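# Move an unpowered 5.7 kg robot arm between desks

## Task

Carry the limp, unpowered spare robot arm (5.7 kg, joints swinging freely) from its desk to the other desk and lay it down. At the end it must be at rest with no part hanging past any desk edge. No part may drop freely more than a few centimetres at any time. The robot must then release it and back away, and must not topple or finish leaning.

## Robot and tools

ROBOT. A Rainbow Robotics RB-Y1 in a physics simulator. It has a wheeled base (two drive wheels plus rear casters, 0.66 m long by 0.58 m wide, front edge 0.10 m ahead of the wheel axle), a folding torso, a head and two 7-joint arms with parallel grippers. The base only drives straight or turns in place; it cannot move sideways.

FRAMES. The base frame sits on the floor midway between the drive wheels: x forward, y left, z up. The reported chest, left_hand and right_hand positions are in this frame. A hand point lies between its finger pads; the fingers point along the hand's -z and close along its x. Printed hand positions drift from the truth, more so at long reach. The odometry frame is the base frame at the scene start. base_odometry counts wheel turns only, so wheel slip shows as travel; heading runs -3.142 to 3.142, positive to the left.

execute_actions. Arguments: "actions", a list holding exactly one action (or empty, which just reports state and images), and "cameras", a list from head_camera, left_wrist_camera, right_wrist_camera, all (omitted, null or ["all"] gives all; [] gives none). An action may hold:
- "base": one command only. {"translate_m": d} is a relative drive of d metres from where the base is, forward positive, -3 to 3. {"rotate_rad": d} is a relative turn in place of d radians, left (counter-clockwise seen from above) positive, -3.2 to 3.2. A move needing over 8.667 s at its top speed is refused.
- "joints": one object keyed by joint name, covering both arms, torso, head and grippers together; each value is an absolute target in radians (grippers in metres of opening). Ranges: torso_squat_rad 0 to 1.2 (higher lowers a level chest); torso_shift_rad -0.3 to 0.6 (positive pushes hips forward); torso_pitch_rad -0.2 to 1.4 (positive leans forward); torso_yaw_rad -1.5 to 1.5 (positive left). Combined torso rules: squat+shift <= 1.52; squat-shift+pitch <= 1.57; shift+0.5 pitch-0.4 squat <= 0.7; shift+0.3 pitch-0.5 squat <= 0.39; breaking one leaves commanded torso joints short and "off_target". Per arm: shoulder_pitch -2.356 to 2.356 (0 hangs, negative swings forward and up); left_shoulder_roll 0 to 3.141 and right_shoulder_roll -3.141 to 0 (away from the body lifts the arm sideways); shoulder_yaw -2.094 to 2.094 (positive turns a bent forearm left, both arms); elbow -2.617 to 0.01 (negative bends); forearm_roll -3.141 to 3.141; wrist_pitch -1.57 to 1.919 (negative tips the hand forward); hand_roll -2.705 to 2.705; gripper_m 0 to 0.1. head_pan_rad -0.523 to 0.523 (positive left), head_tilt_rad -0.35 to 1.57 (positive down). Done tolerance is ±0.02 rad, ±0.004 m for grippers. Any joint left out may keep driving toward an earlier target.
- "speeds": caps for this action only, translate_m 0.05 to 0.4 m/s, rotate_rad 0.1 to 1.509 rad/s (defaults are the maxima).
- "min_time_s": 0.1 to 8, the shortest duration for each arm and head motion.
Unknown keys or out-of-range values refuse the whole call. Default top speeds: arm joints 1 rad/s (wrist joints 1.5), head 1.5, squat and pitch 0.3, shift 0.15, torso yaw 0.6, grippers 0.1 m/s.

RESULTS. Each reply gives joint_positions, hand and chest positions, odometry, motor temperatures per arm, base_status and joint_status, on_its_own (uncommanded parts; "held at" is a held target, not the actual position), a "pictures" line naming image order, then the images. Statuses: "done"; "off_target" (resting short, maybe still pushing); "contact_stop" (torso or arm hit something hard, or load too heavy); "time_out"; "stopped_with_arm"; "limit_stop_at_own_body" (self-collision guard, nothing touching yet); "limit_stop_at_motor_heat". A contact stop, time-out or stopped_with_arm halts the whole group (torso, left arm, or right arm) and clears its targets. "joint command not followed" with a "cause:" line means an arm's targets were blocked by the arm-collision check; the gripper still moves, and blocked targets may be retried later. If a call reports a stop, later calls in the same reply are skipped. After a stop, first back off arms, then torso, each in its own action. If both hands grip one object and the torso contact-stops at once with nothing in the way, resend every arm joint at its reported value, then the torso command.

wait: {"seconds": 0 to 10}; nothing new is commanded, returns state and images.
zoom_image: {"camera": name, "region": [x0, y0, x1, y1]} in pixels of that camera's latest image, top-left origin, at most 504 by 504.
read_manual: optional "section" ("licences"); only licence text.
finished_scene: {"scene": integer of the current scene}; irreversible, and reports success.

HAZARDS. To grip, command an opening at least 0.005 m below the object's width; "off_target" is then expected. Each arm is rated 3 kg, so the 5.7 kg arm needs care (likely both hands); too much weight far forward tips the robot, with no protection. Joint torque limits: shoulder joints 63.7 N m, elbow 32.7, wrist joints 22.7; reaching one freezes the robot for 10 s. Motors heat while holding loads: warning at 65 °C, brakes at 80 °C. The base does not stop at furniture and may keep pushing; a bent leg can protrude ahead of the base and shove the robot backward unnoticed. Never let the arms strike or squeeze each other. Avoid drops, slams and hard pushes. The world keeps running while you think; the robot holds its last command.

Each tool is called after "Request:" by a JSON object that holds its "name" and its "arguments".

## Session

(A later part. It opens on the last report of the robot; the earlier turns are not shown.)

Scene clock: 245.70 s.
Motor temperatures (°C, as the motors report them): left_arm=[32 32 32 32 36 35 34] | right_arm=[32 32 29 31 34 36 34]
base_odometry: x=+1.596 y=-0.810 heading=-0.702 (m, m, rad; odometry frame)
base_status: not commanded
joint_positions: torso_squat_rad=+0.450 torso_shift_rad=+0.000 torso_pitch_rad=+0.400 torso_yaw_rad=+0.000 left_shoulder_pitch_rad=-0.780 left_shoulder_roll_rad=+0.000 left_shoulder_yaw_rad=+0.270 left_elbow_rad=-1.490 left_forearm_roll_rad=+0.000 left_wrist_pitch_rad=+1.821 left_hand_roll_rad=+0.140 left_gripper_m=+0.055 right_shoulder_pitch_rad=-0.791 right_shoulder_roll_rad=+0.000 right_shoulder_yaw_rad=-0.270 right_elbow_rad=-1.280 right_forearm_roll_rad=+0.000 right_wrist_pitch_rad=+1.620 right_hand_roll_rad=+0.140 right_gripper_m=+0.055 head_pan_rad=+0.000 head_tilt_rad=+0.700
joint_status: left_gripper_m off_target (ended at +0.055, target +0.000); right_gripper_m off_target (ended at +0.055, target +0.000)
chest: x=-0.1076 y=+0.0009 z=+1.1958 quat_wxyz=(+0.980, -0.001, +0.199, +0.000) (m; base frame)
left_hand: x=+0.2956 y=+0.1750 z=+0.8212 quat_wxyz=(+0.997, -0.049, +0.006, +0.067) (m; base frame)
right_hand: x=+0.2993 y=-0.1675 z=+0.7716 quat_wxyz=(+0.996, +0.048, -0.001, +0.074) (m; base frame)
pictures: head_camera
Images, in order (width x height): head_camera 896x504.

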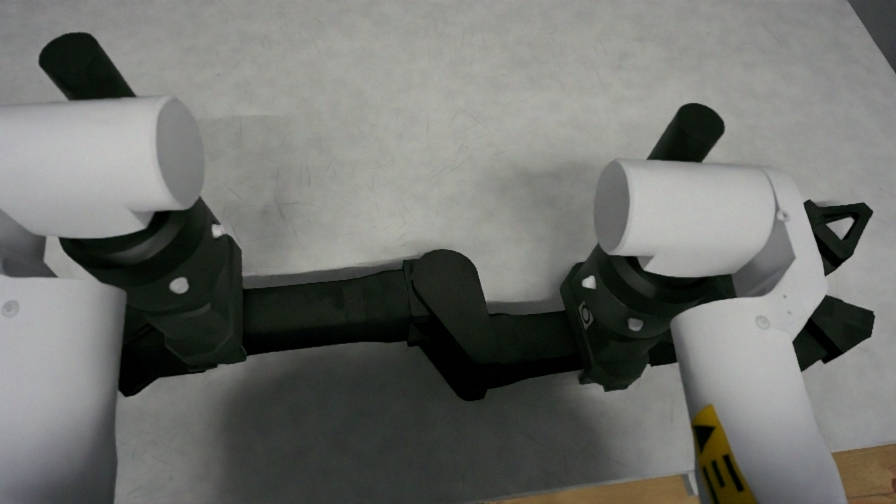

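Request:
{"name": "execute_actions", "arguments": {"actions": [{"joints": {"torso_squat_rad": 0.3}}], "cameras": ["head_camera"]}}

Request:
{"name": "execute_actions", "arguments": {"actions": [{"joints": {"torso_squat_rad": 0.0}}], "cameras": ["head_camera"]}}

Scene clock: 253.47 s.
Motor temperatures (°C, as the motors report them): left_arm=[32 32 32 32 36 35 34] | right_arm=[32 32 29 31 34 37 34]
base_odometry: x=+1.596 y=-0.810 heading=-0.702 (m, m, rad; odometry frame)
base_status: not commanded
joint_positions: torso_squat_rad=+0.300 torso_shift_rad=+0.001 torso_pitch_rad=+0.402 torso_yaw_rad=+0.000 left_shoulder_pitch_rad=-0.778 left_shoulder_roll_rad=-0.001 left_shoulder_yaw_rad=+0.270 left_elbow_rad=-1.488 left_forearm_roll_rad=+0.000 left_wrist_pitch_rad=+1.820 left_hand_roll_rad=+0.140 left_gripper_m=+0.055 right_shoulder_pitch_rad=-0.789 right_shoulder_roll_rad=+0.000 right_shoulder_yaw_rad=-0.270 right_elbow_rad=-1.279 right_forearm_roll_rad=+0.000 right_wrist_pitch_rad=+1.620 right_hand_roll_rad=+0.140 right_gripper_m=+0.055 head_pan_rad=+0.000 head_tilt_rad=+0.700
joint_status: all done
chest: x=-0.1066 y=+0.0009 z=+1.2341 quat_wxyz=(+0.980, -0.001, +0.200, +0.000) (m; base frame)
left_hand: x=+0.2948 y=+0.1750 z=+0.8575 quat_wxyz=(+0.997, -0.049, +0.009, +0.067) (m; base frame)
right_hand: x=+0.2981 y=-0.1675 z=+0.8079 quat_wxyz=(+0.996, +0.048, +0.002, +0.074) (m; base frame)
pictures: head_camera
Images, in order (width x height): head_camera 896x504.

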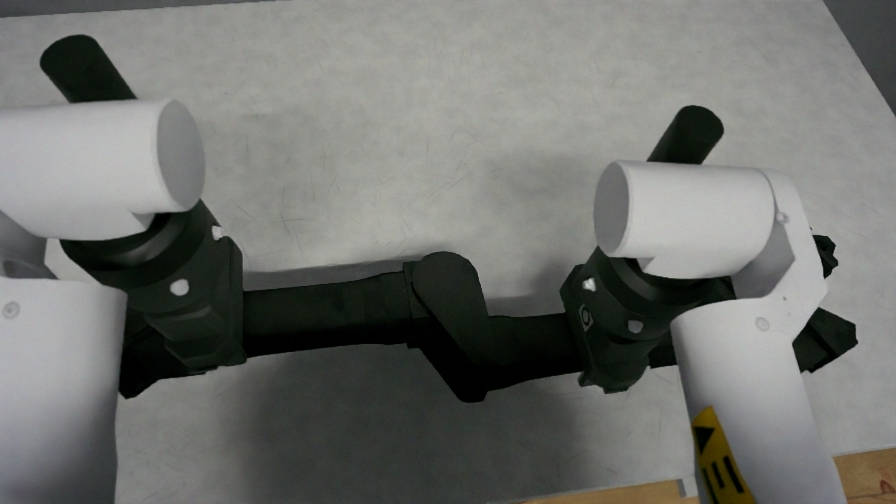

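Scene clock: 255.23 s.
Motor temperatures (°C, as the motors report them): left_arm=[32 32 32 32 36 35 34] | right_arm=[32 32 29 31 34 37 34]
base_odometry: x=+1.596 y=-0.810 heading=-0.702 (m, m, rad; odometry frame)
base_status: not commanded
joint_positions: torso_squat_rad=+0.000 torso_shift_rad=+0.001 torso_pitch_rad=+0.402 torso_yaw_rad=+0.000 left_shoulder_pitch_rad=-0.778 left_shoulder_roll_rad=-0.001 left_shoulder_yaw_rad=+0.270 left_elbow_rad=-1.488 left_forearm_roll_rad=+0.000 left_wrist_pitch_rad=+1.820 left_hand_roll_rad=+0.140 left_gripper_m=+0.055 right_shoulder_pitch_rad=-0.788 right_shoulder_roll_rad=+0.000 right_shoulder_yaw_rad=-0.270 right_elbow_rad=-1.278 right_forearm_roll_rad=+0.000 right_wrist_pitch_rad=+1.620 right_hand_roll_rad=+0.140 right_gripper_m=+0.055 head_pan_rad=+0.000 head_tilt_rad=+0.700
joint_status: all done
chest: x=-0.1064 y=+0.0009 z=+1.2653 quat_wxyz=(+0.980, -0.001, +0.200, +0.000) (m; base frame)
left_hand: x=+0.2948 y=+0.1750 z=+0.8885 quat_wxyz=(+0.997, -0.049, +0.009, +0.067) (m; base frame)
right_hand: x=+0.2979 y=-0.1675 z=+0.8388 quat_wxyz=(+0.996, +0.049, +0.002, +0.074) (m; base frame)
pictures: head_camera
Images, in order (width x height): head_camera 896x504.

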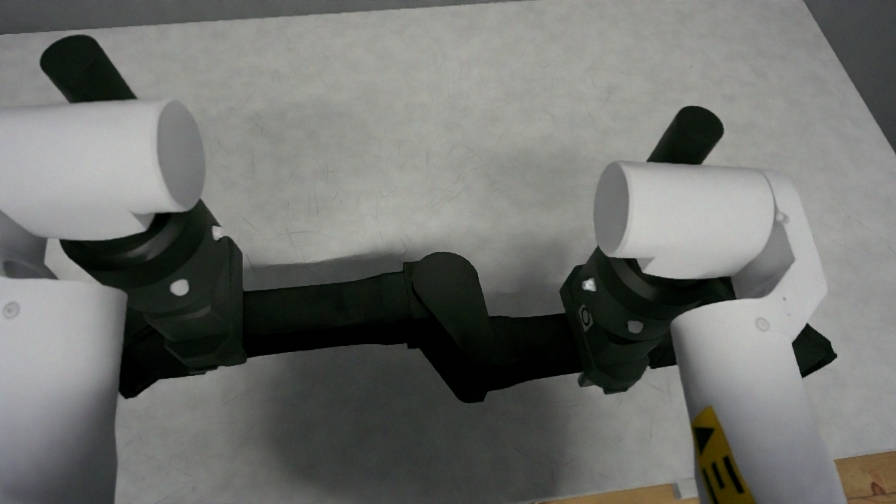

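Request:
{"name": "execute_actions", "arguments": {"actions": [{"joints": {"torso_pitch_rad": 0.2, "left_shoulder_pitch_rad": -1.03, "left_shoulder_roll_rad": 0.075, "left_shoulder_yaw_rad": 0.34, "left_elbow_rad": -1.045, "right_shoulder_pitch_rad": -1.04, "right_shoulder_roll_rad": -0.075, "right_shoulder_yaw_rad": -0.34, "right_elbow_rad": -0.835, "head_tilt_rad": 0.8}, "min_time_s": 1.2}], "cameras": ["head_camera"]}}

Scene clock: 266.37 s.
Motor temperatures (°C, as the motors report them): left_arm=[32 32 32 32 36 35 34] | right_arm=[32 32 29 32 34 37 34]
base_odometry: x=+1.596 y=-0.810 heading=-0.702 (m, m, rad; odometry frame)
base_status: not commanded
joint_positions: torso_squat_rad=+0.000 torso_shift_rad=+0.001 torso_pitch_rad=+0.202 torso_yaw_rad=+0.000 left_shoulder_pitch_rad=-1.027 left_shoulder_roll_rad=+0.076 left_shoulder_yaw_rad=+0.340 left_elbow_rad=-1.044 left_forearm_roll_rad=-0.001 left_wrist_pitch_rad=+1.820 left_hand_roll_rad=+0.140 left_gripper_m=+0.055 right_shoulder_pitch_rad=-1.035 right_shoulder_roll_rad=-0.076 right_shoulder_yaw_rad=-0.340 right_elbow_rad=-0.833 right_forearm_roll_rad=+0.001 right_wrist_pitch_rad=+1.620 right_hand_roll_rad=+0.140 right_gripper_m=+0.055 head_pan_rad=+0.000 head_tilt_rad=+0.800
joint_status: all done
chest: x=-0.1654 y=+0.0009 z=+1.2836 quat_wxyz=(+0.995, -0.001, +0.101, +0.000) (m; base frame)
left_hand: x=+0.3190 y=+0.1744 z=+0.9884 quat_wxyz=(+0.997, -0.044, +0.006, +0.056) (m; base frame)
right_hand: x=+0.3201 y=-0.1672 z=+0.9379 quat_wxyz=(+0.995, +0.044, +0.002, +0.085) (m; base frame)
pictures: head_camera
Images, in order (width x height): head_camera 896x504.

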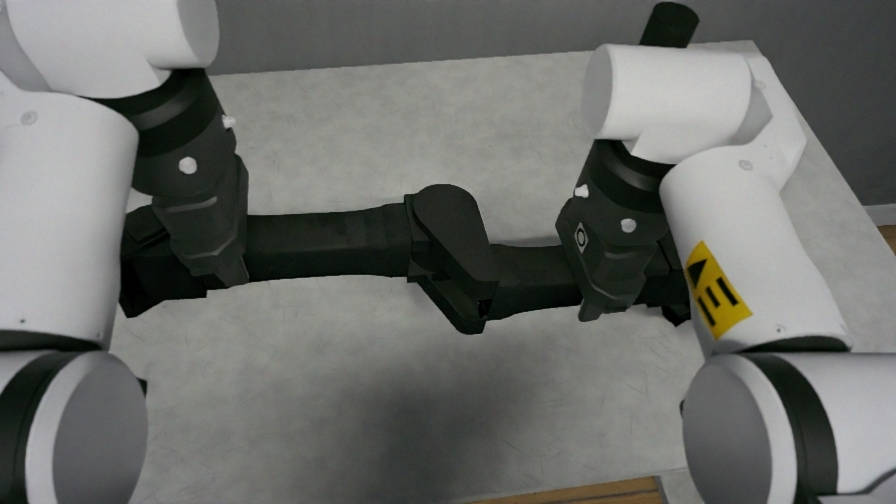

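Request:
{"name": "execute_actions", "arguments": {"actions": [{"joints": {"torso_pitch_rad": 0.0, "left_shoulder_pitch_rad": -1.28, "left_shoulder_roll_rad": 0.17, "left_shoulder_yaw_rad": 0.41, "left_elbow_rad": -0.60, "left_hand_roll_rad": 0.18, "right_shoulder_pitch_rad": -1.29, "right_shoulder_roll_rad": -0.17, "right_shoulder_yaw_rad": -0.41, "right_elbow_rad": -0.39, "right_hand_roll_rad": 0.10, "head_tilt_rad": 0.8}, "min_time_s": 1.2}], "cameras": ["head_camera"]}}

Scene clock: 273.60 s.
Motor temperatures (°C, as the motors report them): left_arm=[32 32 32 32 36 35 34] | right_arm=[33 32 29 32 34 37 34]
base_odometry: x=+1.596 y=-0.810 heading=-0.702 (m, m, rad; odometry frame)
base_status: not commanded
joint_positions: torso_squat_rad=+0.000 torso_shift_rad=+0.001 torso_pitch_rad=+0.002 torso_yaw_rad=+0.000 left_shoulder_pitch_rad=-1.277 left_shoulder_roll_rad=+0.170 left_shoulder_yaw_rad=+0.409 left_elbow_rad=-0.599 left_forearm_roll_rad=+0.000 left_wrist_pitch_rad=+1.820 left_hand_roll_rad=+0.180 left_gripper_m=+0.054 right_shoulder_pitch_rad=-1.285 right_shoulder_roll_rad=-0.169 right_shoulder_yaw_rad=-0.409 right_elbow_rad=-0.388 right_forearm_roll_rad=+0.001 right_wrist_pitch_rad=+1.620 right_hand_roll_rad=+0.100 right_gripper_m=+0.055 head_pan_rad=+0.000 head_tilt_rad=+0.800
joint_status: all done
chest: x=-0.2269 y=+0.0009 z=+1.2899 quat_wxyz=(+1.000, -0.001, +0.001, +0.000) (m; base frame)
left_hand: x=+0.3004 y=+0.1746 z=+1.1141 quat_wxyz=(+0.996, -0.048, +0.000, +0.069) (m; base frame)
right_hand: x=+0.3015 y=-0.1667 z=+1.0640 quat_wxyz=(+0.996, +0.046, -0.005, +0.072) (m; base frame)
pictures: head_camera
Images, in order (width x height): head_camera 896x504.

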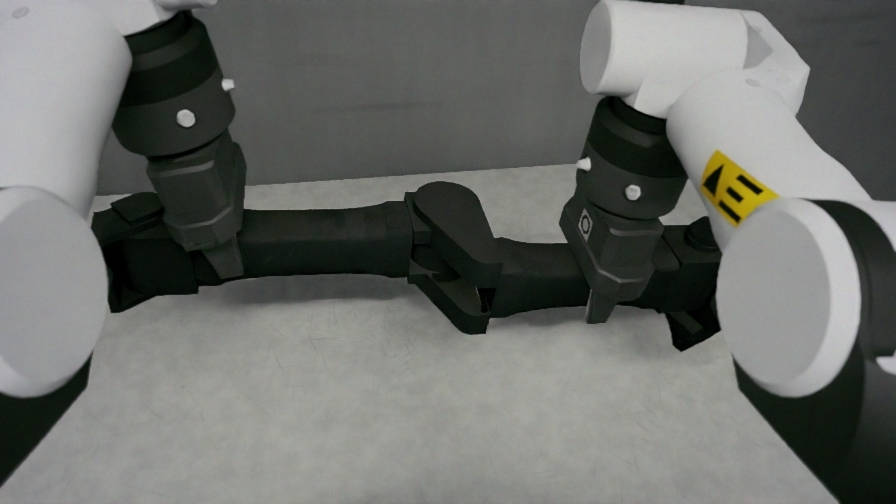

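Request:
{"name": "execute_actions", "arguments": {"actions": [{"base": {"translate_m": -0.6}, "speeds": {"translate_m": 0.25}, "joints": {"head_pan_rad": -0.5, "head_tilt_rad": 0.7}}], "cameras": ["head_camera"]}}

Scene clock: 282.80 s.
Motor temperatures (°C, as the motors report them): left_arm=[33 32 32 32 36 35 34] | right_arm=[33 32 29 32 34 37 34]
base_odometry: x=+1.138 y=-0.423 heading=-0.703 (m, m, rad; odometry frame)
base_status: done
joint_positions: torso_squat_rad=+0.000 torso_shift_rad=+0.001 torso_pitch_rad=+0.002 torso_yaw_rad=+0.000 left_shoulder_pitch_rad=-1.277 left_shoulder_roll_rad=+0.170 left_shoulder_yaw_rad=+0.409 left_elbow_rad=-0.599 left_forearm_roll_rad=+0.000 left_wrist_pitch_rad=+1.820 left_hand_roll_rad=+0.180 left_gripper_m=+0.054 right_shoulder_pitch_rad=-1.285 right_shoulder_roll_rad=-0.169 right_shoulder_yaw_rad=-0.409 right_elbow_rad=-0.387 right_forearm_roll_rad=+0.001 right_wrist_pitch_rad=+1.620 right_hand_roll_rad=+0.100 right_gripper_m=+0.055 head_pan_rad=-0.500 head_tilt_rad=+0.700
joint_status: all done
chest: x=-0.2268 y=+0.0009 z=+1.2899 quat_wxyz=(+1.000, -0.001, +0.001, +0.000) (m; base frame)
left_hand: x=+0.3004 y=+0.1746 z=+1.1140 quat_wxyz=(+0.996, -0.048, +0.000, +0.069) (m; base frame)
right_hand: x=+0.3014 y=-0.1667 z=+1.0639 quat_wxyz=(+0.996, +0.046, -0.005, +0.072) (m; base frame)
pictures: head_camera
Images, in order (width x height): head_camera 896x504.

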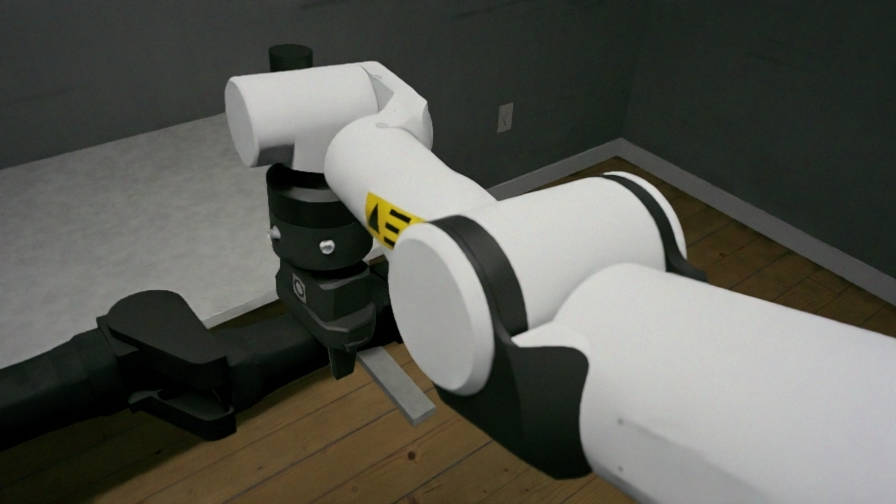

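Request:
{"name": "execute_actions", "arguments": {"actions": [{"base": {"rotate_rad": -3.065}, "speeds": {"rotate_rad": 0.8}, "joints": {"head_pan_rad": 0.0, "head_tilt_rad": 0.35, "left_shoulder_pitch_rad": -1.45, "left_shoulder_roll_rad": 0.24, "left_shoulder_yaw_rad": 0.45, "left_elbow_rad": -0.43, "right_shoulder_pitch_rad": -1.46, "right_shoulder_roll_rad": -0.24, "right_shoulder_yaw_rad": -0.45, "right_elbow_rad": -0.22}, "min_time_s": 2}], "cameras": ["head_camera"]}}

Scene clock: 317.00 s.
Motor temperatures (°C, as the motors report them): left_arm=[34 32 32 32 37 35 34] | right_arm=[35 33 29 33 35 36 34]
base_odometry: x=+1.138 y=-0.423 heading=+2.516 (m, m, rad; odometry frame)
base_status: done
joint_positions: torso_squat_rad=+0.000 torso_shift_rad=+0.001 torso_pitch_rad=+0.002 torso_yaw_rad=+0.000 left_shoulder_pitch_rad=-1.447 left_shoulder_roll_rad=+0.240 left_shoulder_yaw_rad=+0.449 left_elbow_rad=-0.429 left_forearm_roll_rad=-0.001 left_wrist_pitch_rad=+1.820 left_hand_roll_rad=+0.180 left_gripper_m=+0.054 right_shoulder_pitch_rad=-1.454 right_shoulder_roll_rad=-0.239 right_shoulder_yaw_rad=-0.449 right_elbow_rad=-0.217 right_forearm_roll_rad=+0.001 right_wrist_pitch_rad=+1.620 right_hand_roll_rad=+0.100 right_gripper_m=+0.055 head_pan_rad=+0.000 head_tilt_rad=+0.350
joint_status: all done
chest: x=-0.2268 y=+0.0009 z=+1.2899 quat_wxyz=(+1.000, +0.000, +0.001, +0.000) (m; base frame)
left_hand: x=+0.3096 y=+0.1748 z=+1.1673 quat_wxyz=(+0.996, -0.056, -0.005, +0.068) (m; base frame)
right_hand: x=+0.3107 y=-0.1663 z=+1.1170 quat_wxyz=(+0.996, +0.054, -0.011, +0.073) (m; base frame)
pictures: head_camera
Images, in order (width x height): head_camera 896x504.

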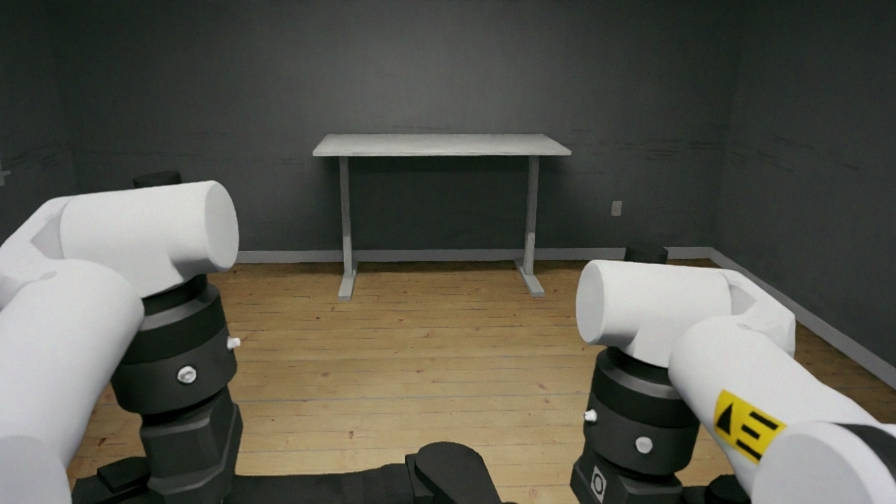

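Request:
{"name": "execute_actions", "arguments": {"actions": [{"base": {"translate_m": 2.4}, "speeds": {"translate_m": 0.35}, "joints": {"head_tilt_rad": 0.6, "left_shoulder_pitch_rad": -1.62, "left_shoulder_roll_rad": 0.31, "left_shoulder_yaw_rad": 0.47, "left_elbow_rad": -0.26, "right_shoulder_pitch_rad": -1.63, "right_shoulder_roll_rad": -0.31, "right_shoulder_yaw_rad": -0.47, "right_elbow_rad": -0.05}, "min_time_s": 2}], "cameras": ["head_camera"]}}

Scene clock: 331.40 s.
Motor temperatures (°C, as the motors report them): left_arm=[34 32 32 32 37 35 34] | right_arm=[35 33 29 33 35 36 34]
base_odometry: x=-0.807 y=+0.984 heading=+2.515 (m, m, rad; odometry frame)
base_status: done
joint_positions: torso_squat_rad=+0.000 torso_shift_rad=+0.001 torso_pitch_rad=+0.002 torso_yaw_rad=+0.000 left_shoulder_pitch_rad=-1.617 left_shoulder_roll_rad=+0.312 left_shoulder_yaw_rad=+0.468 left_elbow_rad=-0.259 left_forearm_roll_rad=-0.002 left_wrist_pitch_rad=+1.820 left_hand_roll_rad=+0.180 left_gripper_m=+0.054 right_shoulder_pitch_rad=-1.623 right_shoulder_roll_rad=-0.311 right_shoulder_yaw_rad=-0.468 right_elbow_rad=-0.047 right_forearm_roll_rad=+0.002 right_wrist_pitch_rad=+1.620 right_hand_roll_rad=+0.100 right_gripper_m=+0.055 head_pan_rad=+0.000 head_tilt_rad=+0.600
joint_status: all done
chest: x=-0.2268 y=+0.0009 z=+1.2899 quat_wxyz=(+1.000, +0.000, +0.001, +0.000) (m; base frame)
left_hand: x=+0.3099 y=+0.1747 z=+1.2222 quat_wxyz=(+0.996, -0.060, -0.012, +0.064) (m; base frame)
right_hand: x=+0.3110 y=-0.1654 z=+1.1713 quat_wxyz=(+0.995, +0.057, -0.017, +0.077) (m; base frame)
pictures: head_camera
Images, in order (width x height): head_camera 896x504.

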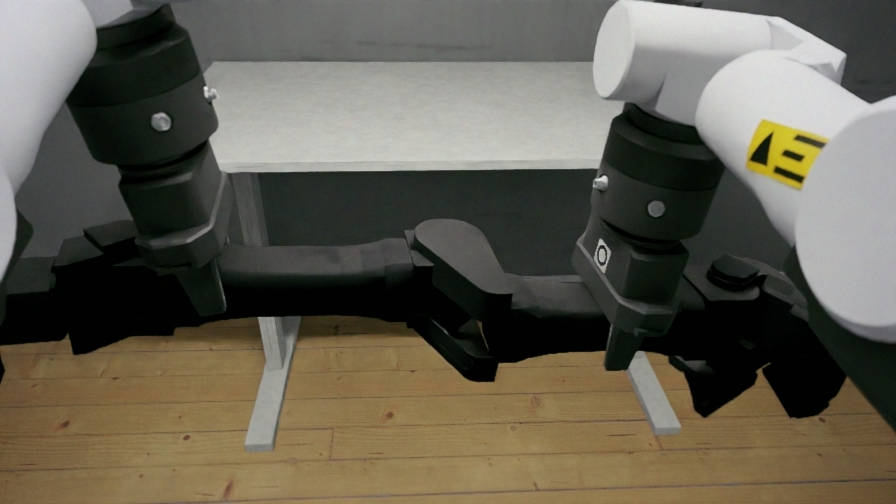

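Request:
{"name": "execute_actions", "arguments": {"actions": [{"base": {"translate_m": 0.85}, "speeds": {"translate_m": 0.25}, "joints": {"head_tilt_rad": 0.9}}], "cameras": ["head_camera"]}}

Scene clock: 351.60 s.
Motor temperatures (°C, as the motors report them): left_arm=[34 32 32 32 38 35 34] | right_arm=[36 32 30 33 36 36 34]
base_odometry: x=-1.496 y=+1.482 heading=+2.515 (m, m, rad; odometry frame)
base_status: done
joint_positions: torso_squat_rad=+0.000 torso_shift_rad=+0.001 torso_pitch_rad=+0.002 torso_yaw_rad=+0.000 left_shoulder_pitch_rad=-1.617 left_shoulder_roll_rad=+0.312 left_shoulder_yaw_rad=+0.468 left_elbow_rad=-0.259 left_forearm_roll_rad=-0.002 left_wrist_pitch_rad=+1.820 left_hand_roll_rad=+0.180 left_gripper_m=+0.054 right_shoulder_pitch_rad=-1.623 right_shoulder_roll_rad=-0.311 right_shoulder_yaw_rad=-0.468 right_elbow_rad=-0.047 right_forearm_roll_rad=+0.002 right_wrist_pitch_rad=+1.620 right_hand_roll_rad=+0.100 right_gripper_m=+0.055 head_pan_rad=+0.000 head_tilt_rad=+0.900
joint_status: all done
chest: x=-0.2268 y=+0.0009 z=+1.2899 quat_wxyz=(+1.000, +0.000, +0.001, +0.000) (m; base frame)
left_hand: x=+0.3099 y=+0.1747 z=+1.2222 quat_wxyz=(+0.996, -0.060, -0.012, +0.064) (m; base frame)
right_hand: x=+0.3110 y=-0.1654 z=+1.1714 quat_wxyz=(+0.995, +0.057, -0.017, +0.077) (m; base frame)
pictures: head_camera
Images, in order (width x height): head_camera 896x504.

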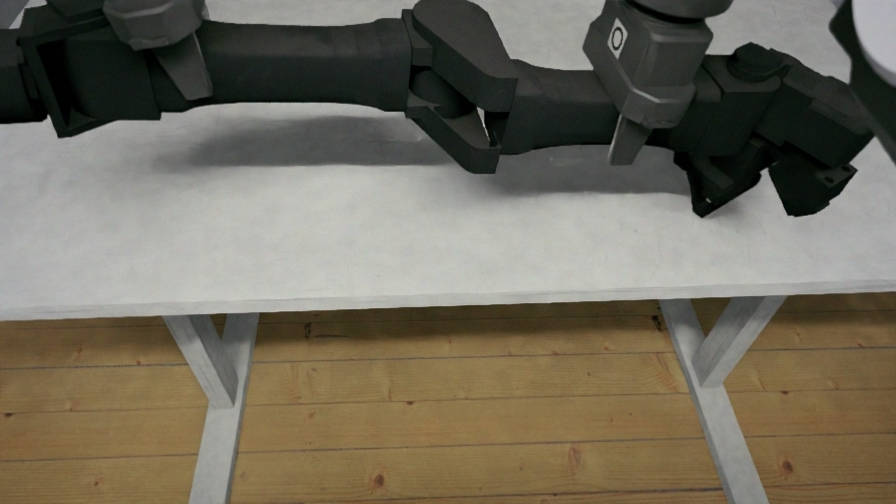

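Request:
{"name": "execute_actions", "arguments": {"actions": [{"base": {"translate_m": 0.17}, "speeds": {"translate_m": 0.15}, "joints": {"head_tilt_rad": 0.8}}], "cameras": ["head_camera"]}}

Request:
{"name": "execute_actions", "arguments": {"actions": [{"joints": {"torso_squat_rad": 0.4}}], "cameras": ["head_camera"]}}

Scene clock: 361.00 s.
Motor temperatures (°C, as the motors report them): left_arm=[34 32 32 32 38 35 34] | right_arm=[36 32 30 33 36 36 34]
base_odometry: x=-1.633 y=+1.582 heading=+2.515 (m, m, rad; odometry frame)
base_status: done
joint_positions: torso_squat_rad=+0.000 torso_shift_rad=+0.001 torso_pitch_rad=+0.002 torso_yaw_rad=+0.000 left_shoulder_pitch_rad=-1.617 left_shoulder_roll_rad=+0.312 left_shoulder_yaw_rad=+0.468 left_elbow_rad=-0.259 left_forearm_roll_rad=-0.002 left_wrist_pitch_rad=+1.820 left_hand_roll_rad=+0.180 left_gripper_m=+0.054 right_shoulder_pitch_rad=-1.623 right_shoulder_roll_rad=-0.311 right_shoulder_yaw_rad=-0.468 right_elbow_rad=-0.047 right_forearm_roll_rad=+0.002 right_wrist_pitch_rad=+1.620 right_hand_roll_rad=+0.100 right_gripper_m=+0.055 head_pan_rad=+0.000 head_tilt_rad=+0.800
joint_status: all done
chest: x=-0.2268 y=+0.0009 z=+1.2899 quat_wxyz=(+1.000, +0.000, +0.001, +0.000) (m; base frame)
left_hand: x=+0.3099 y=+0.1747 z=+1.2223 quat_wxyz=(+0.996, -0.060, -0.012, +0.064) (m; base frame)
right_hand: x=+0.3110 y=-0.1654 z=+1.1714 quat_wxyz=(+0.995, +0.057, -0.017, +0.077) (m; base frame)
pictures: head_camera
Images, in order (width x height): head_camera 896x504.

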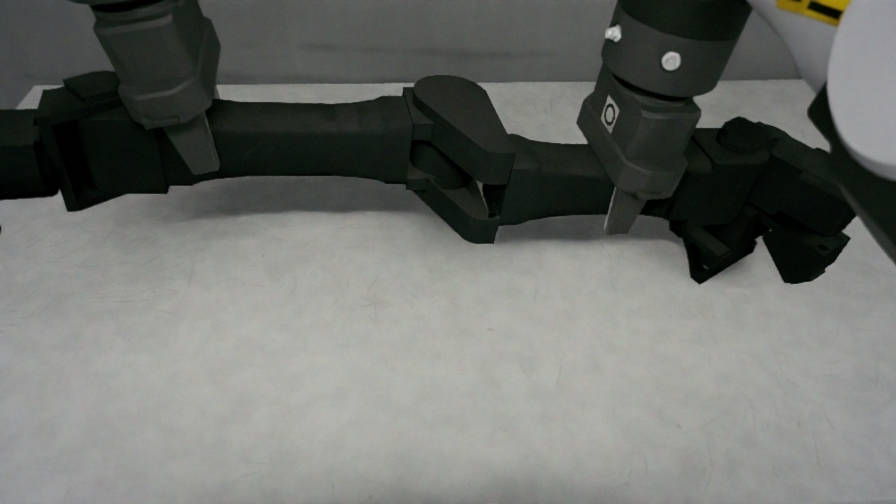

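Scene clock: 363.03 s.
Motor temperatures (°C, as the motors report them): left_arm=[35 32 32 32 38 35 34] | right_arm=[36 32 30 33 36 36 34]
base_odometry: x=-1.633 y=+1.582 heading=+2.515 (m, m, rad; odometry frame)
base_status: not commanded
joint_positions: torso_squat_rad=+0.338 torso_shift_rad=-0.001 torso_pitch_rad=-0.004 torso_yaw_rad=+0.000 left_shoulder_pitch_rad=-1.615 left_shoulder_roll_rad=+0.313 left_shoulder_yaw_rad=+0.468 left_elbow_rad=-0.258 left_forearm_roll_rad=-0.002 left_wrist_pitch_rad=+1.819 left_hand_roll_rad=+0.180 left_gripper_m=+0.054 right_shoulder_pitch_rad=-1.636 right_shoulder_roll_rad=-0.315 right_shoulder_yaw_rad=-0.468 right_elbow_rad=-0.053 right_forearm_roll_rad=+0.002 right_wrist_pitch_rad=+1.620 right_hand_roll_rad=+0.100 right_gripper_m=+0.054 head_pan_rad=+0.000 head_tilt_rad=+0.800
joint_status: torso_squat_rad contact_stop (moved +0.338 of +0.400)
on_its_own: torso_squat_rad is held at +0.338, not at your +0.400, since a contact_stop
chest: x=-0.2300 y=+0.0016 z=+1.2504 quat_wxyz=(+1.000, -0.001, -0.002, +0.000) (m; base frame)
left_hand: x=+0.3068 y=+0.1760 z=+1.1843 quat_wxyz=(+0.996, -0.061, -0.014, +0.065) (m; base frame)
right_hand: x=+0.3123 y=-0.1643 z=+1.1438 quat_wxyz=(+0.995, +0.056, -0.029, +0.078) (m; base frame)
pictures: head_camera
Images, in order (width x height): head_camera 896x504.

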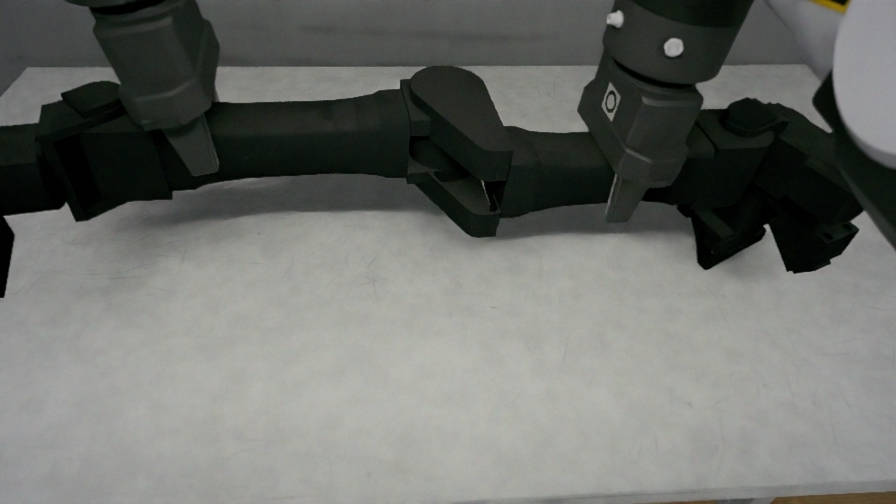

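Request:
{"name": "execute_actions", "arguments": {"actions": [{"joints": {"torso_squat_rad": 0.2}}], "cameras": []}}

Request:
{"name": "execute_actions", "arguments": {"actions": [{"joints": {"torso_yaw_rad": -0.12}}], "cameras": []}}

Request:
{"name": "execute_actions", "arguments": {"actions": [{"joints": {"torso_squat_rad": 0.3}}], "cameras": ["head_camera"]}}

Request:
{"name": "execute_actions", "arguments": {"actions": [{"joints": {"torso_yaw_rad": 0.0}}], "cameras": ["head_camera"]}}

Scene clock: 394.90 s.
Motor temperatures (°C, as the motors report them): left_arm=[36 32 32 32 39 35 34] | right_arm=[34 33 30 32 36 37 34]
base_odometry: x=-1.633 y=+1.582 heading=+2.515 (m, m, rad; odometry frame)
base_status: not commanded
joint_positions: torso_squat_rad=+0.200 torso_shift_rad=+0.000 torso_pitch_rad=+0.000 torso_yaw_rad=+0.000 left_shoulder_pitch_rad=-1.616 left_shoulder_roll_rad=+0.312 left_shoulder_yaw_rad=+0.469 left_elbow_rad=-0.259 left_forearm_roll_rad=-0.001 left_wrist_pitch_rad=+1.820 left_hand_roll_rad=+0.180 left_gripper_m=+0.054 right_shoulder_pitch_rad=-1.625 right_shoulder_roll_rad=-0.311 right_shoulder_yaw_rad=-0.469 right_elbow_rad=-0.048 right_forearm_roll_rad=+0.001 right_wrist_pitch_rad=+1.620 right_hand_roll_rad=+0.100 right_gripper_m=+0.054 head_pan_rad=+0.000 head_tilt_rad=+0.800
joint_status: all done
chest: x=-0.2282 y=+0.0009 z=+1.2760 quat_wxyz=(+1.000, -0.001, +0.000, +0.000) (m; base frame)
left_hand: x=+0.3084 y=+0.1748 z=+1.2091 quat_wxyz=(+0.996, -0.061, -0.013, +0.064) (m; base frame)
right_hand: x=+0.3103 y=-0.1649 z=+1.1598 quat_wxyz=(+0.995, +0.057, -0.020, +0.078) (m; base frame)
pictures: none
No camera images: the call's "cameras" was empty. Leave "cameras" out to get every camera's image.

Scene clock: 395.90 s.
Motor temperatures (°C, as the motors report them): left_arm=[36 32 32 32 39 35 34] | right_arm=[34 33 30 32 36 37 34]
base_odometry: x=-1.633 y=+1.582 heading=+2.515 (m, m, rad; odometry frame)
base_status: not commanded
joint_positions: torso_squat_rad=+0.200 torso_shift_rad=+0.000 torso_pitch_rad=+0.000 torso_yaw_rad=-0.120 left_shoulder_pitch_rad=-1.616 left_shoulder_roll_rad=+0.312 left_shoulder_yaw_rad=+0.469 left_elbow_rad=-0.259 left_forearm_roll_rad=-0.001 left_wrist_pitch_rad=+1.820 left_hand_roll_rad=+0.180 left_gripper_m=+0.054 right_shoulder_pitch_rad=-1.624 right_shoulder_roll_rad=-0.311 right_shoulder_yaw_rad=-0.469 right_elbow_rad=-0.048 right_forearm_roll_rad=+0.001 right_wrist_pitch_rad=+1.620 right_hand_roll_rad=+0.100 right_gripper_m=+0.054 head_pan_rad=+0.000 head_tilt_rad=+0.800
joint_status: all done
chest: x=-0.2282 y=+0.0007 z=+1.2760 quat_wxyz=(+0.998, +0.000, +0.000, -0.060) (m; base frame)
left_hand: x=+0.3252 y=+0.1090 z=+1.2092 quat_wxyz=(+0.998, -0.061, -0.009, +0.004) (m; base frame)
right_hand: x=+0.2866 y=-0.2283 z=+1.1596 quat_wxyz=(+0.998, +0.056, -0.023, +0.018) (m; base frame)
pictures: none
No camera images: the call's "cameras" was empty. Leave "cameras" out to get every camera's image.

Scene clock: 397.00 s.
Motor temperatures (°C, as the motors report them): left_arm=[36 32 32 32 39 35 34] | right_arm=[34 33 30 32 36 37 34]
base_odometry: x=-1.633 y=+1.582 heading=+2.515 (m, m, rad; odometry frame)
base_status: not commanded
joint_positions: torso_squat_rad=+0.300 torso_shift_rad=-0.001 torso_pitch_rad=-0.002 torso_yaw_rad=-0.120 left_shoulder_pitch_rad=-1.615 left_shoulder_roll_rad=+0.312 left_shoulder_yaw_rad=+0.469 left_elbow_rad=-0.258 left_forearm_roll_rad=-0.002 left_wrist_pitch_rad=+1.819 left_hand_roll_rad=+0.180 left_gripper_m=+0.054 right_shoulder_pitch_rad=-1.632 right_shoulder_roll_rad=-0.314 right_shoulder_yaw_rad=-0.469 right_elbow_rad=-0.051 right_forearm_roll_rad=+0.001 right_wrist_pitch_rad=+1.620 right_hand_roll_rad=+0.100 right_gripper_m=+0.054 head_pan_rad=+0.000 head_tilt_rad=+0.800
joint_status: all done
chest: x=-0.2293 y=+0.0012 z=+1.2587 quat_wxyz=(+0.998, -0.001, -0.001, -0.060) (m; base frame)
left_hand: x=+0.3244 y=+0.1096 z=+1.1922 quat_wxyz=(+0.998, -0.061, -0.010, +0.005) (m; base frame)
right_hand: x=+0.2880 y=-0.2282 z=+1.1486 quat_wxyz=(+0.998, +0.055, -0.029, +0.018) (m; base frame)
pictures: head_camera
Images, in order (width x height): head_camera 896x504.

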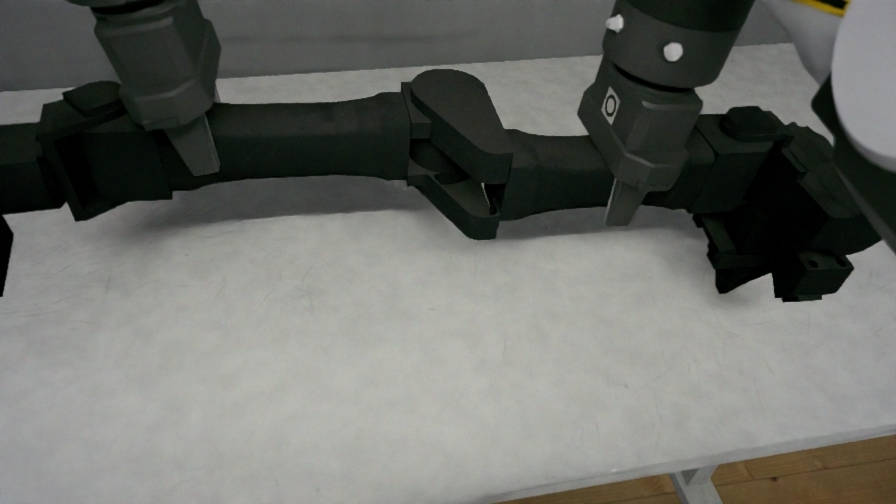

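Scene clock: 398.00 s.
Motor temperatures (°C, as the motors report them): left_arm=[36 32 32 32 39 35 34] | right_arm=[34 33 30 32 36 37 34]
base_odometry: x=-1.633 y=+1.582 heading=+2.515 (m, m, rad; odometry frame)
base_status: not commanded
joint_positions: torso_squat_rad=+0.300 torso_shift_rad=+0.000 torso_pitch_rad=-0.001 torso_yaw_rad=+0.000 left_shoulder_pitch_rad=-1.616 left_shoulder_roll_rad=+0.312 left_shoulder_yaw_rad=+0.469 left_elbow_rad=-0.259 left_forearm_roll_rad=-0.002 left_wrist_pitch_rad=+1.820 left_hand_roll_rad=+0.180 left_gripper_m=+0.054 right_shoulder_pitch_rad=-1.626 right_shoulder_roll_rad=-0.311 right_shoulder_yaw_rad=-0.469 right_elbow_rad=-0.049 right_forearm_roll_rad=+0.001 right_wrist_pitch_rad=+1.620 right_hand_roll_rad=+0.100 right_gripper_m=+0.054 head_pan_rad=+0.000 head_tilt_rad=+0.800
joint_status: all done
chest: x=-0.2285 y=+0.0010 z=+1.2587 quat_wxyz=(+1.000, -0.001, +0.000, +0.000) (m; base frame)
left_hand: x=+0.3080 y=+0.1751 z=+1.1918 quat_wxyz=(+0.996, -0.061, -0.013, +0.065) (m; base frame)
right_hand: x=+0.3106 y=-0.1644 z=+1.1437 quat_wxyz=(+0.995, +0.057, -0.021, +0.078) (m; base frame)
pictures: head_camera
Images, in order (width x height): head_camera 896x504.

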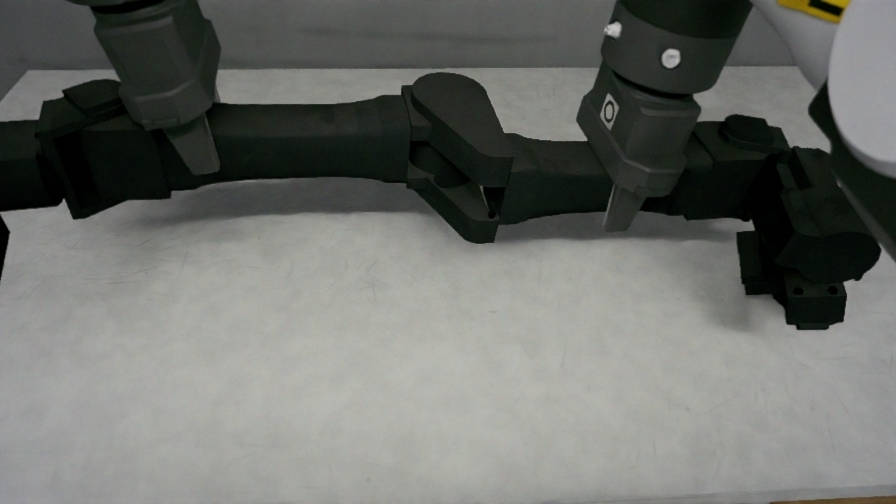

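Request:
{"name": "execute_actions", "arguments": {"actions": [{"joints": {"torso_yaw_rad": 0.08, "torso_squat_rad": 0.4}}], "cameras": ["head_camera"]}}

Scene clock: 404.83 s.
Motor temperatures (°C, as the motors report them): left_arm=[36 32 32 32 39 35 34] | right_arm=[34 32 30 32 36 37 34]
base_odometry: x=-1.633 y=+1.582 heading=+2.515 (m, m, rad; odometry frame)
base_status: not commanded
joint_positions: torso_squat_rad=+0.400 torso_shift_rad=+0.000 torso_pitch_rad=-0.001 torso_yaw_rad=+0.080 left_shoulder_pitch_rad=-1.616 left_shoulder_roll_rad=+0.312 left_shoulder_yaw_rad=+0.469 left_elbow_rad=-0.259 left_forearm_roll_rad=-0.002 left_wrist_pitch_rad=+1.820 left_hand_roll_rad=+0.180 left_gripper_m=+0.054 right_shoulder_pitch_rad=-1.626 right_shoulder_roll_rad=-0.311 right_shoulder_yaw_rad=-0.469 right_elbow_rad=-0.048 right_forearm_roll_rad=+0.001 right_wrist_pitch_rad=+1.620 right_hand_roll_rad=+0.100 right_gripper_m=+0.054 head_pan_rad=+0.000 head_tilt_rad=+0.800
joint_status: all done
chest: x=-0.2284 y=+0.0010 z=+1.2347 quat_wxyz=(+0.999, -0.001, +0.000, +0.040) (m; base frame)
left_hand: x=+0.2925 y=+0.2173 z=+1.1677 quat_wxyz=(+0.993, -0.060, -0.015, +0.104) (m; base frame)
right_hand: x=+0.3220 y=-0.1210 z=+1.1193 quat_wxyz=(+0.991, +0.058, -0.018, +0.118) (m; base frame)
pictures: head_camera
Images, in order (width x height): head_camera 896x504.

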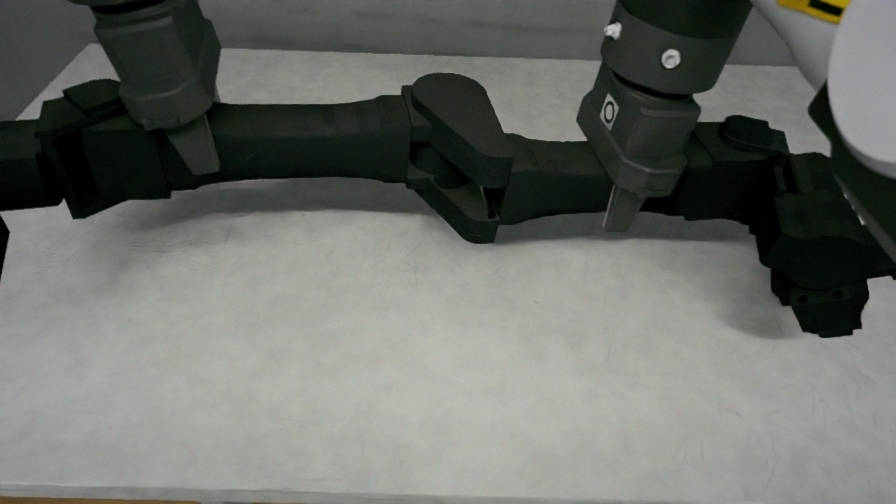

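It now folds outward without jamming. Continue lowering.

Request:
{"name": "execute_actions", "arguments": {"actions": [{"joints": {"torso_squat_rad": 0.55, "head_pan_rad": -0.3}}], "cameras": ["head_camera"]}}

Request:
{"name": "execute_actions", "arguments": {"actions": [{"joints": {"torso_squat_rad": 0.64}}], "cameras": ["head_camera"]}}

Scene clock: 410.47 s.
Motor temperatures (°C, as the motors report them): left_arm=[36 32 32 32 39 35 34] | right_arm=[35 32 30 32 36 37 34]
base_odometry: x=-1.633 y=+1.582 heading=+2.515 (m, m, rad; odometry frame)
base_status: not commanded
joint_positions: torso_squat_rad=+0.550 torso_shift_rad=+0.000 torso_pitch_rad=-0.001 torso_yaw_rad=+0.080 left_shoulder_pitch_rad=-1.616 left_shoulder_roll_rad=+0.312 left_shoulder_yaw_rad=+0.469 left_elbow_rad=-0.258 left_forearm_roll_rad=-0.002 left_wrist_pitch_rad=+1.820 left_hand_roll_rad=+0.180 left_gripper_m=+0.054 right_shoulder_pitch_rad=-1.626 right_shoulder_roll_rad=-0.311 right_shoulder_yaw_rad=-0.469 right_elbow_rad=-0.048 right_forearm_roll_rad=+0.001 right_wrist_pitch_rad=+1.620 right_hand_roll_rad=+0.100 right_gripper_m=+0.054 head_pan_rad=-0.300 head_tilt_rad=+0.800
joint_status: all done
chest: x=-0.2284 y=+0.0009 z=+1.1868 quat_wxyz=(+0.999, -0.001, +0.000, +0.040) (m; base frame)
left_hand: x=+0.2925 y=+0.2172 z=+1.1198 quat_wxyz=(+0.993, -0.060, -0.015, +0.104) (m; base frame)
right_hand: x=+0.3220 y=-0.1210 z=+1.0714 quat_wxyz=(+0.991, +0.058, -0.018, +0.118) (m; base frame)
pictures: head_camera
Images, in order (width x height): head_camera 896x504.

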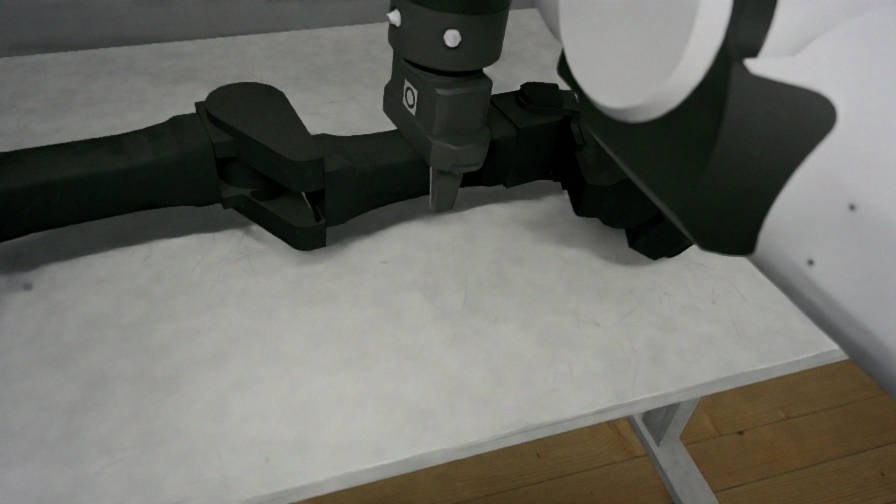

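Scene clock: 411.53 s.
Motor temperatures (°C, as the motors report them): left_arm=[36 32 32 32 39 35 34] | right_arm=[35 32 30 32 36 37 34]
base_odometry: x=-1.633 y=+1.582 heading=+2.515 (m, m, rad; odometry frame)
base_status: not commanded
joint_positions: torso_squat_rad=+0.640 torso_shift_rad=+0.000 torso_pitch_rad=-0.001 torso_yaw_rad=+0.080 left_shoulder_pitch_rad=-1.616 left_shoulder_roll_rad=+0.312 left_shoulder_yaw_rad=+0.469 left_elbow_rad=-0.258 left_forearm_roll_rad=-0.002 left_wrist_pitch_rad=+1.820 left_hand_roll_rad=+0.180 left_gripper_m=+0.054 right_shoulder_pitch_rad=-1.626 right_shoulder_roll_rad=-0.312 right_shoulder_yaw_rad=-0.469 right_elbow_rad=-0.049 right_forearm_roll_rad=+0.001 right_wrist_pitch_rad=+1.620 right_hand_roll_rad=+0.100 right_gripper_m=+0.054 head_pan_rad=-0.300 head_tilt_rad=+0.800
joint_status: all done
chest: x=-0.2285 y=+0.0009 z=+1.1514 quat_wxyz=(+0.999, -0.001, +0.000, +0.040) (m; base frame)
left_hand: x=+0.2924 y=+0.2172 z=+1.0846 quat_wxyz=(+0.993, -0.060, -0.015, +0.104) (m; base frame)
right_hand: x=+0.3222 y=-0.1210 z=+1.0367 quat_wxyz=(+0.991, +0.058, -0.019, +0.118) (m; base frame)
pictures: head_camera
Images, in order (width x height): head_camera 896x504.

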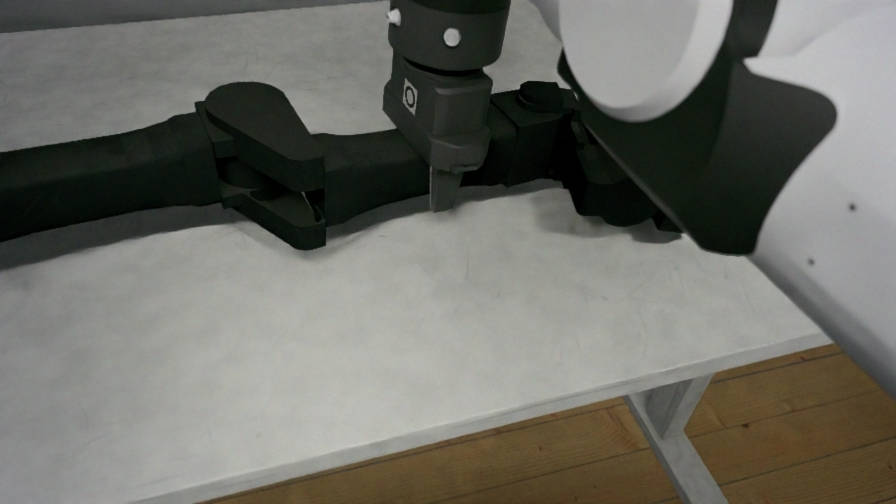

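Request:
{"name": "execute_actions", "arguments": {"actions": [{"joints": {"torso_squat_rad": 0.68, "head_pan_rad": 0.3}}], "cameras": ["head_camera"]}}

Scene clock: 416.50 s.
Motor temperatures (°C, as the motors report them): left_arm=[36 32 32 32 39 35 34] | right_arm=[35 32 30 32 36 37 34]
base_odometry: x=-1.633 y=+1.582 heading=+2.515 (m, m, rad; odometry frame)
base_status: not commanded
joint_positions: torso_squat_rad=+0.680 torso_shift_rad=+0.000 torso_pitch_rad=-0.001 torso_yaw_rad=+0.080 left_shoulder_pitch_rad=-1.616 left_shoulder_roll_rad=+0.312 left_shoulder_yaw_rad=+0.469 left_elbow_rad=-0.258 left_forearm_roll_rad=-0.002 left_wrist_pitch_rad=+1.820 left_hand_roll_rad=+0.180 left_gripper_m=+0.054 right_shoulder_pitch_rad=-1.626 right_shoulder_roll_rad=-0.312 right_shoulder_yaw_rad=-0.469 right_elbow_rad=-0.049 right_forearm_roll_rad=+0.001 right_wrist_pitch_rad=+1.620 right_hand_roll_rad=+0.100 right_gripper_m=+0.054 head_pan_rad=+0.300 head_tilt_rad=+0.800
joint_status: all done
chest: x=-0.2285 y=+0.0009 z=+1.1343 quat_wxyz=(+0.999, -0.001, +0.000, +0.040) (m; base frame)
left_hand: x=+0.2924 y=+0.2172 z=+1.0675 quat_wxyz=(+0.993, -0.060, -0.015, +0.104) (m; base frame)
right_hand: x=+0.3222 y=-0.1210 z=+1.0195 quat_wxyz=(+0.991, +0.058, -0.019, +0.118) (m; base frame)
pictures: head_camera
Images, in order (width x height): head_camera 896x504.

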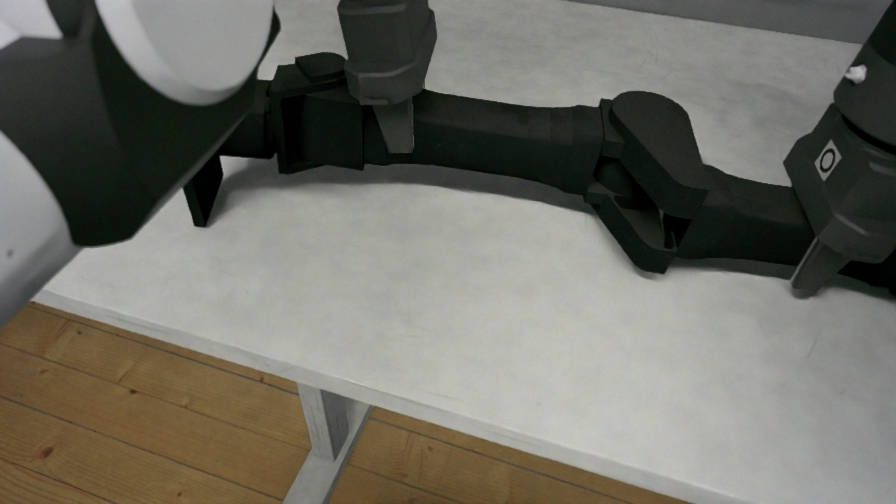

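Request:
{"name": "execute_actions", "arguments": {"actions": [{"joints": {"torso_squat_rad": 0.72}}], "cameras": ["head_camera"]}}

Scene clock: 419.50 s.
Motor temperatures (°C, as the motors report them): left_arm=[36 32 32 32 39 35 34] | right_arm=[35 32 30 32 36 37 34]
base_odometry: x=-1.633 y=+1.582 heading=+2.514 (m, m, rad; odometry frame)
base_status: not commanded
joint_positions: torso_squat_rad=+0.720 torso_shift_rad=-0.001 torso_pitch_rad=-0.003 torso_yaw_rad=+0.080 left_shoulder_pitch_rad=-1.622 left_shoulder_roll_rad=+0.314 left_shoulder_yaw_rad=+0.469 left_elbow_rad=-0.262 left_forearm_roll_rad=-0.001 left_wrist_pitch_rad=+1.819 left_hand_roll_rad=+0.180 left_gripper_m=+0.054 right_shoulder_pitch_rad=-1.628 right_shoulder_roll_rad=-0.312 right_shoulder_yaw_rad=-0.469 right_elbow_rad=-0.049 right_forearm_roll_rad=+0.001 right_wrist_pitch_rad=+1.621 right_hand_roll_rad=+0.100 right_gripper_m=+0.054 head_pan_rad=+0.300 head_tilt_rad=+0.800
joint_status: all done
chest: x=-0.2295 y=+0.0007 z=+1.1162 quat_wxyz=(+0.999, +0.000, -0.001, +0.040) (m; base frame)
left_hand: x=+0.2933 y=+0.2166 z=+1.0548 quat_wxyz=(+0.993, -0.061, -0.022, +0.104) (m; base frame)
right_hand: x=+0.3218 y=-0.1213 z=+1.0038 quat_wxyz=(+0.991, +0.058, -0.021, +0.118) (m; base frame)
pictures: head_camera
Images, in order (width x height): head_camera 896x504.

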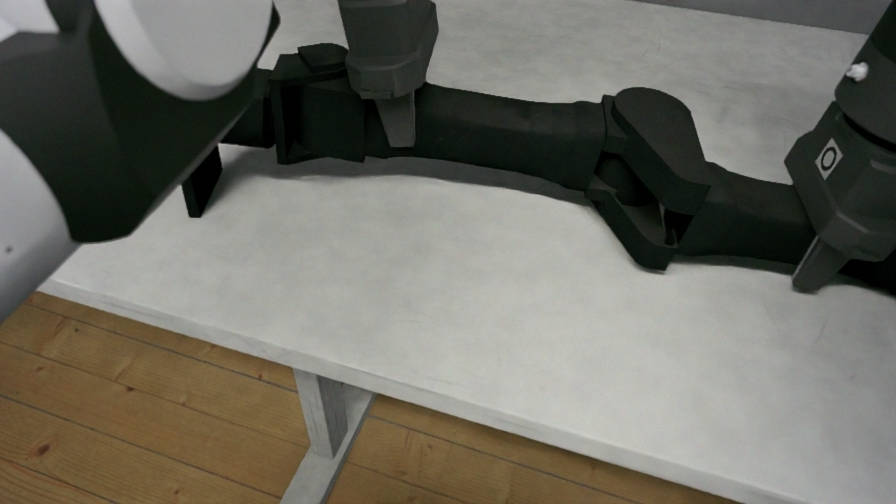

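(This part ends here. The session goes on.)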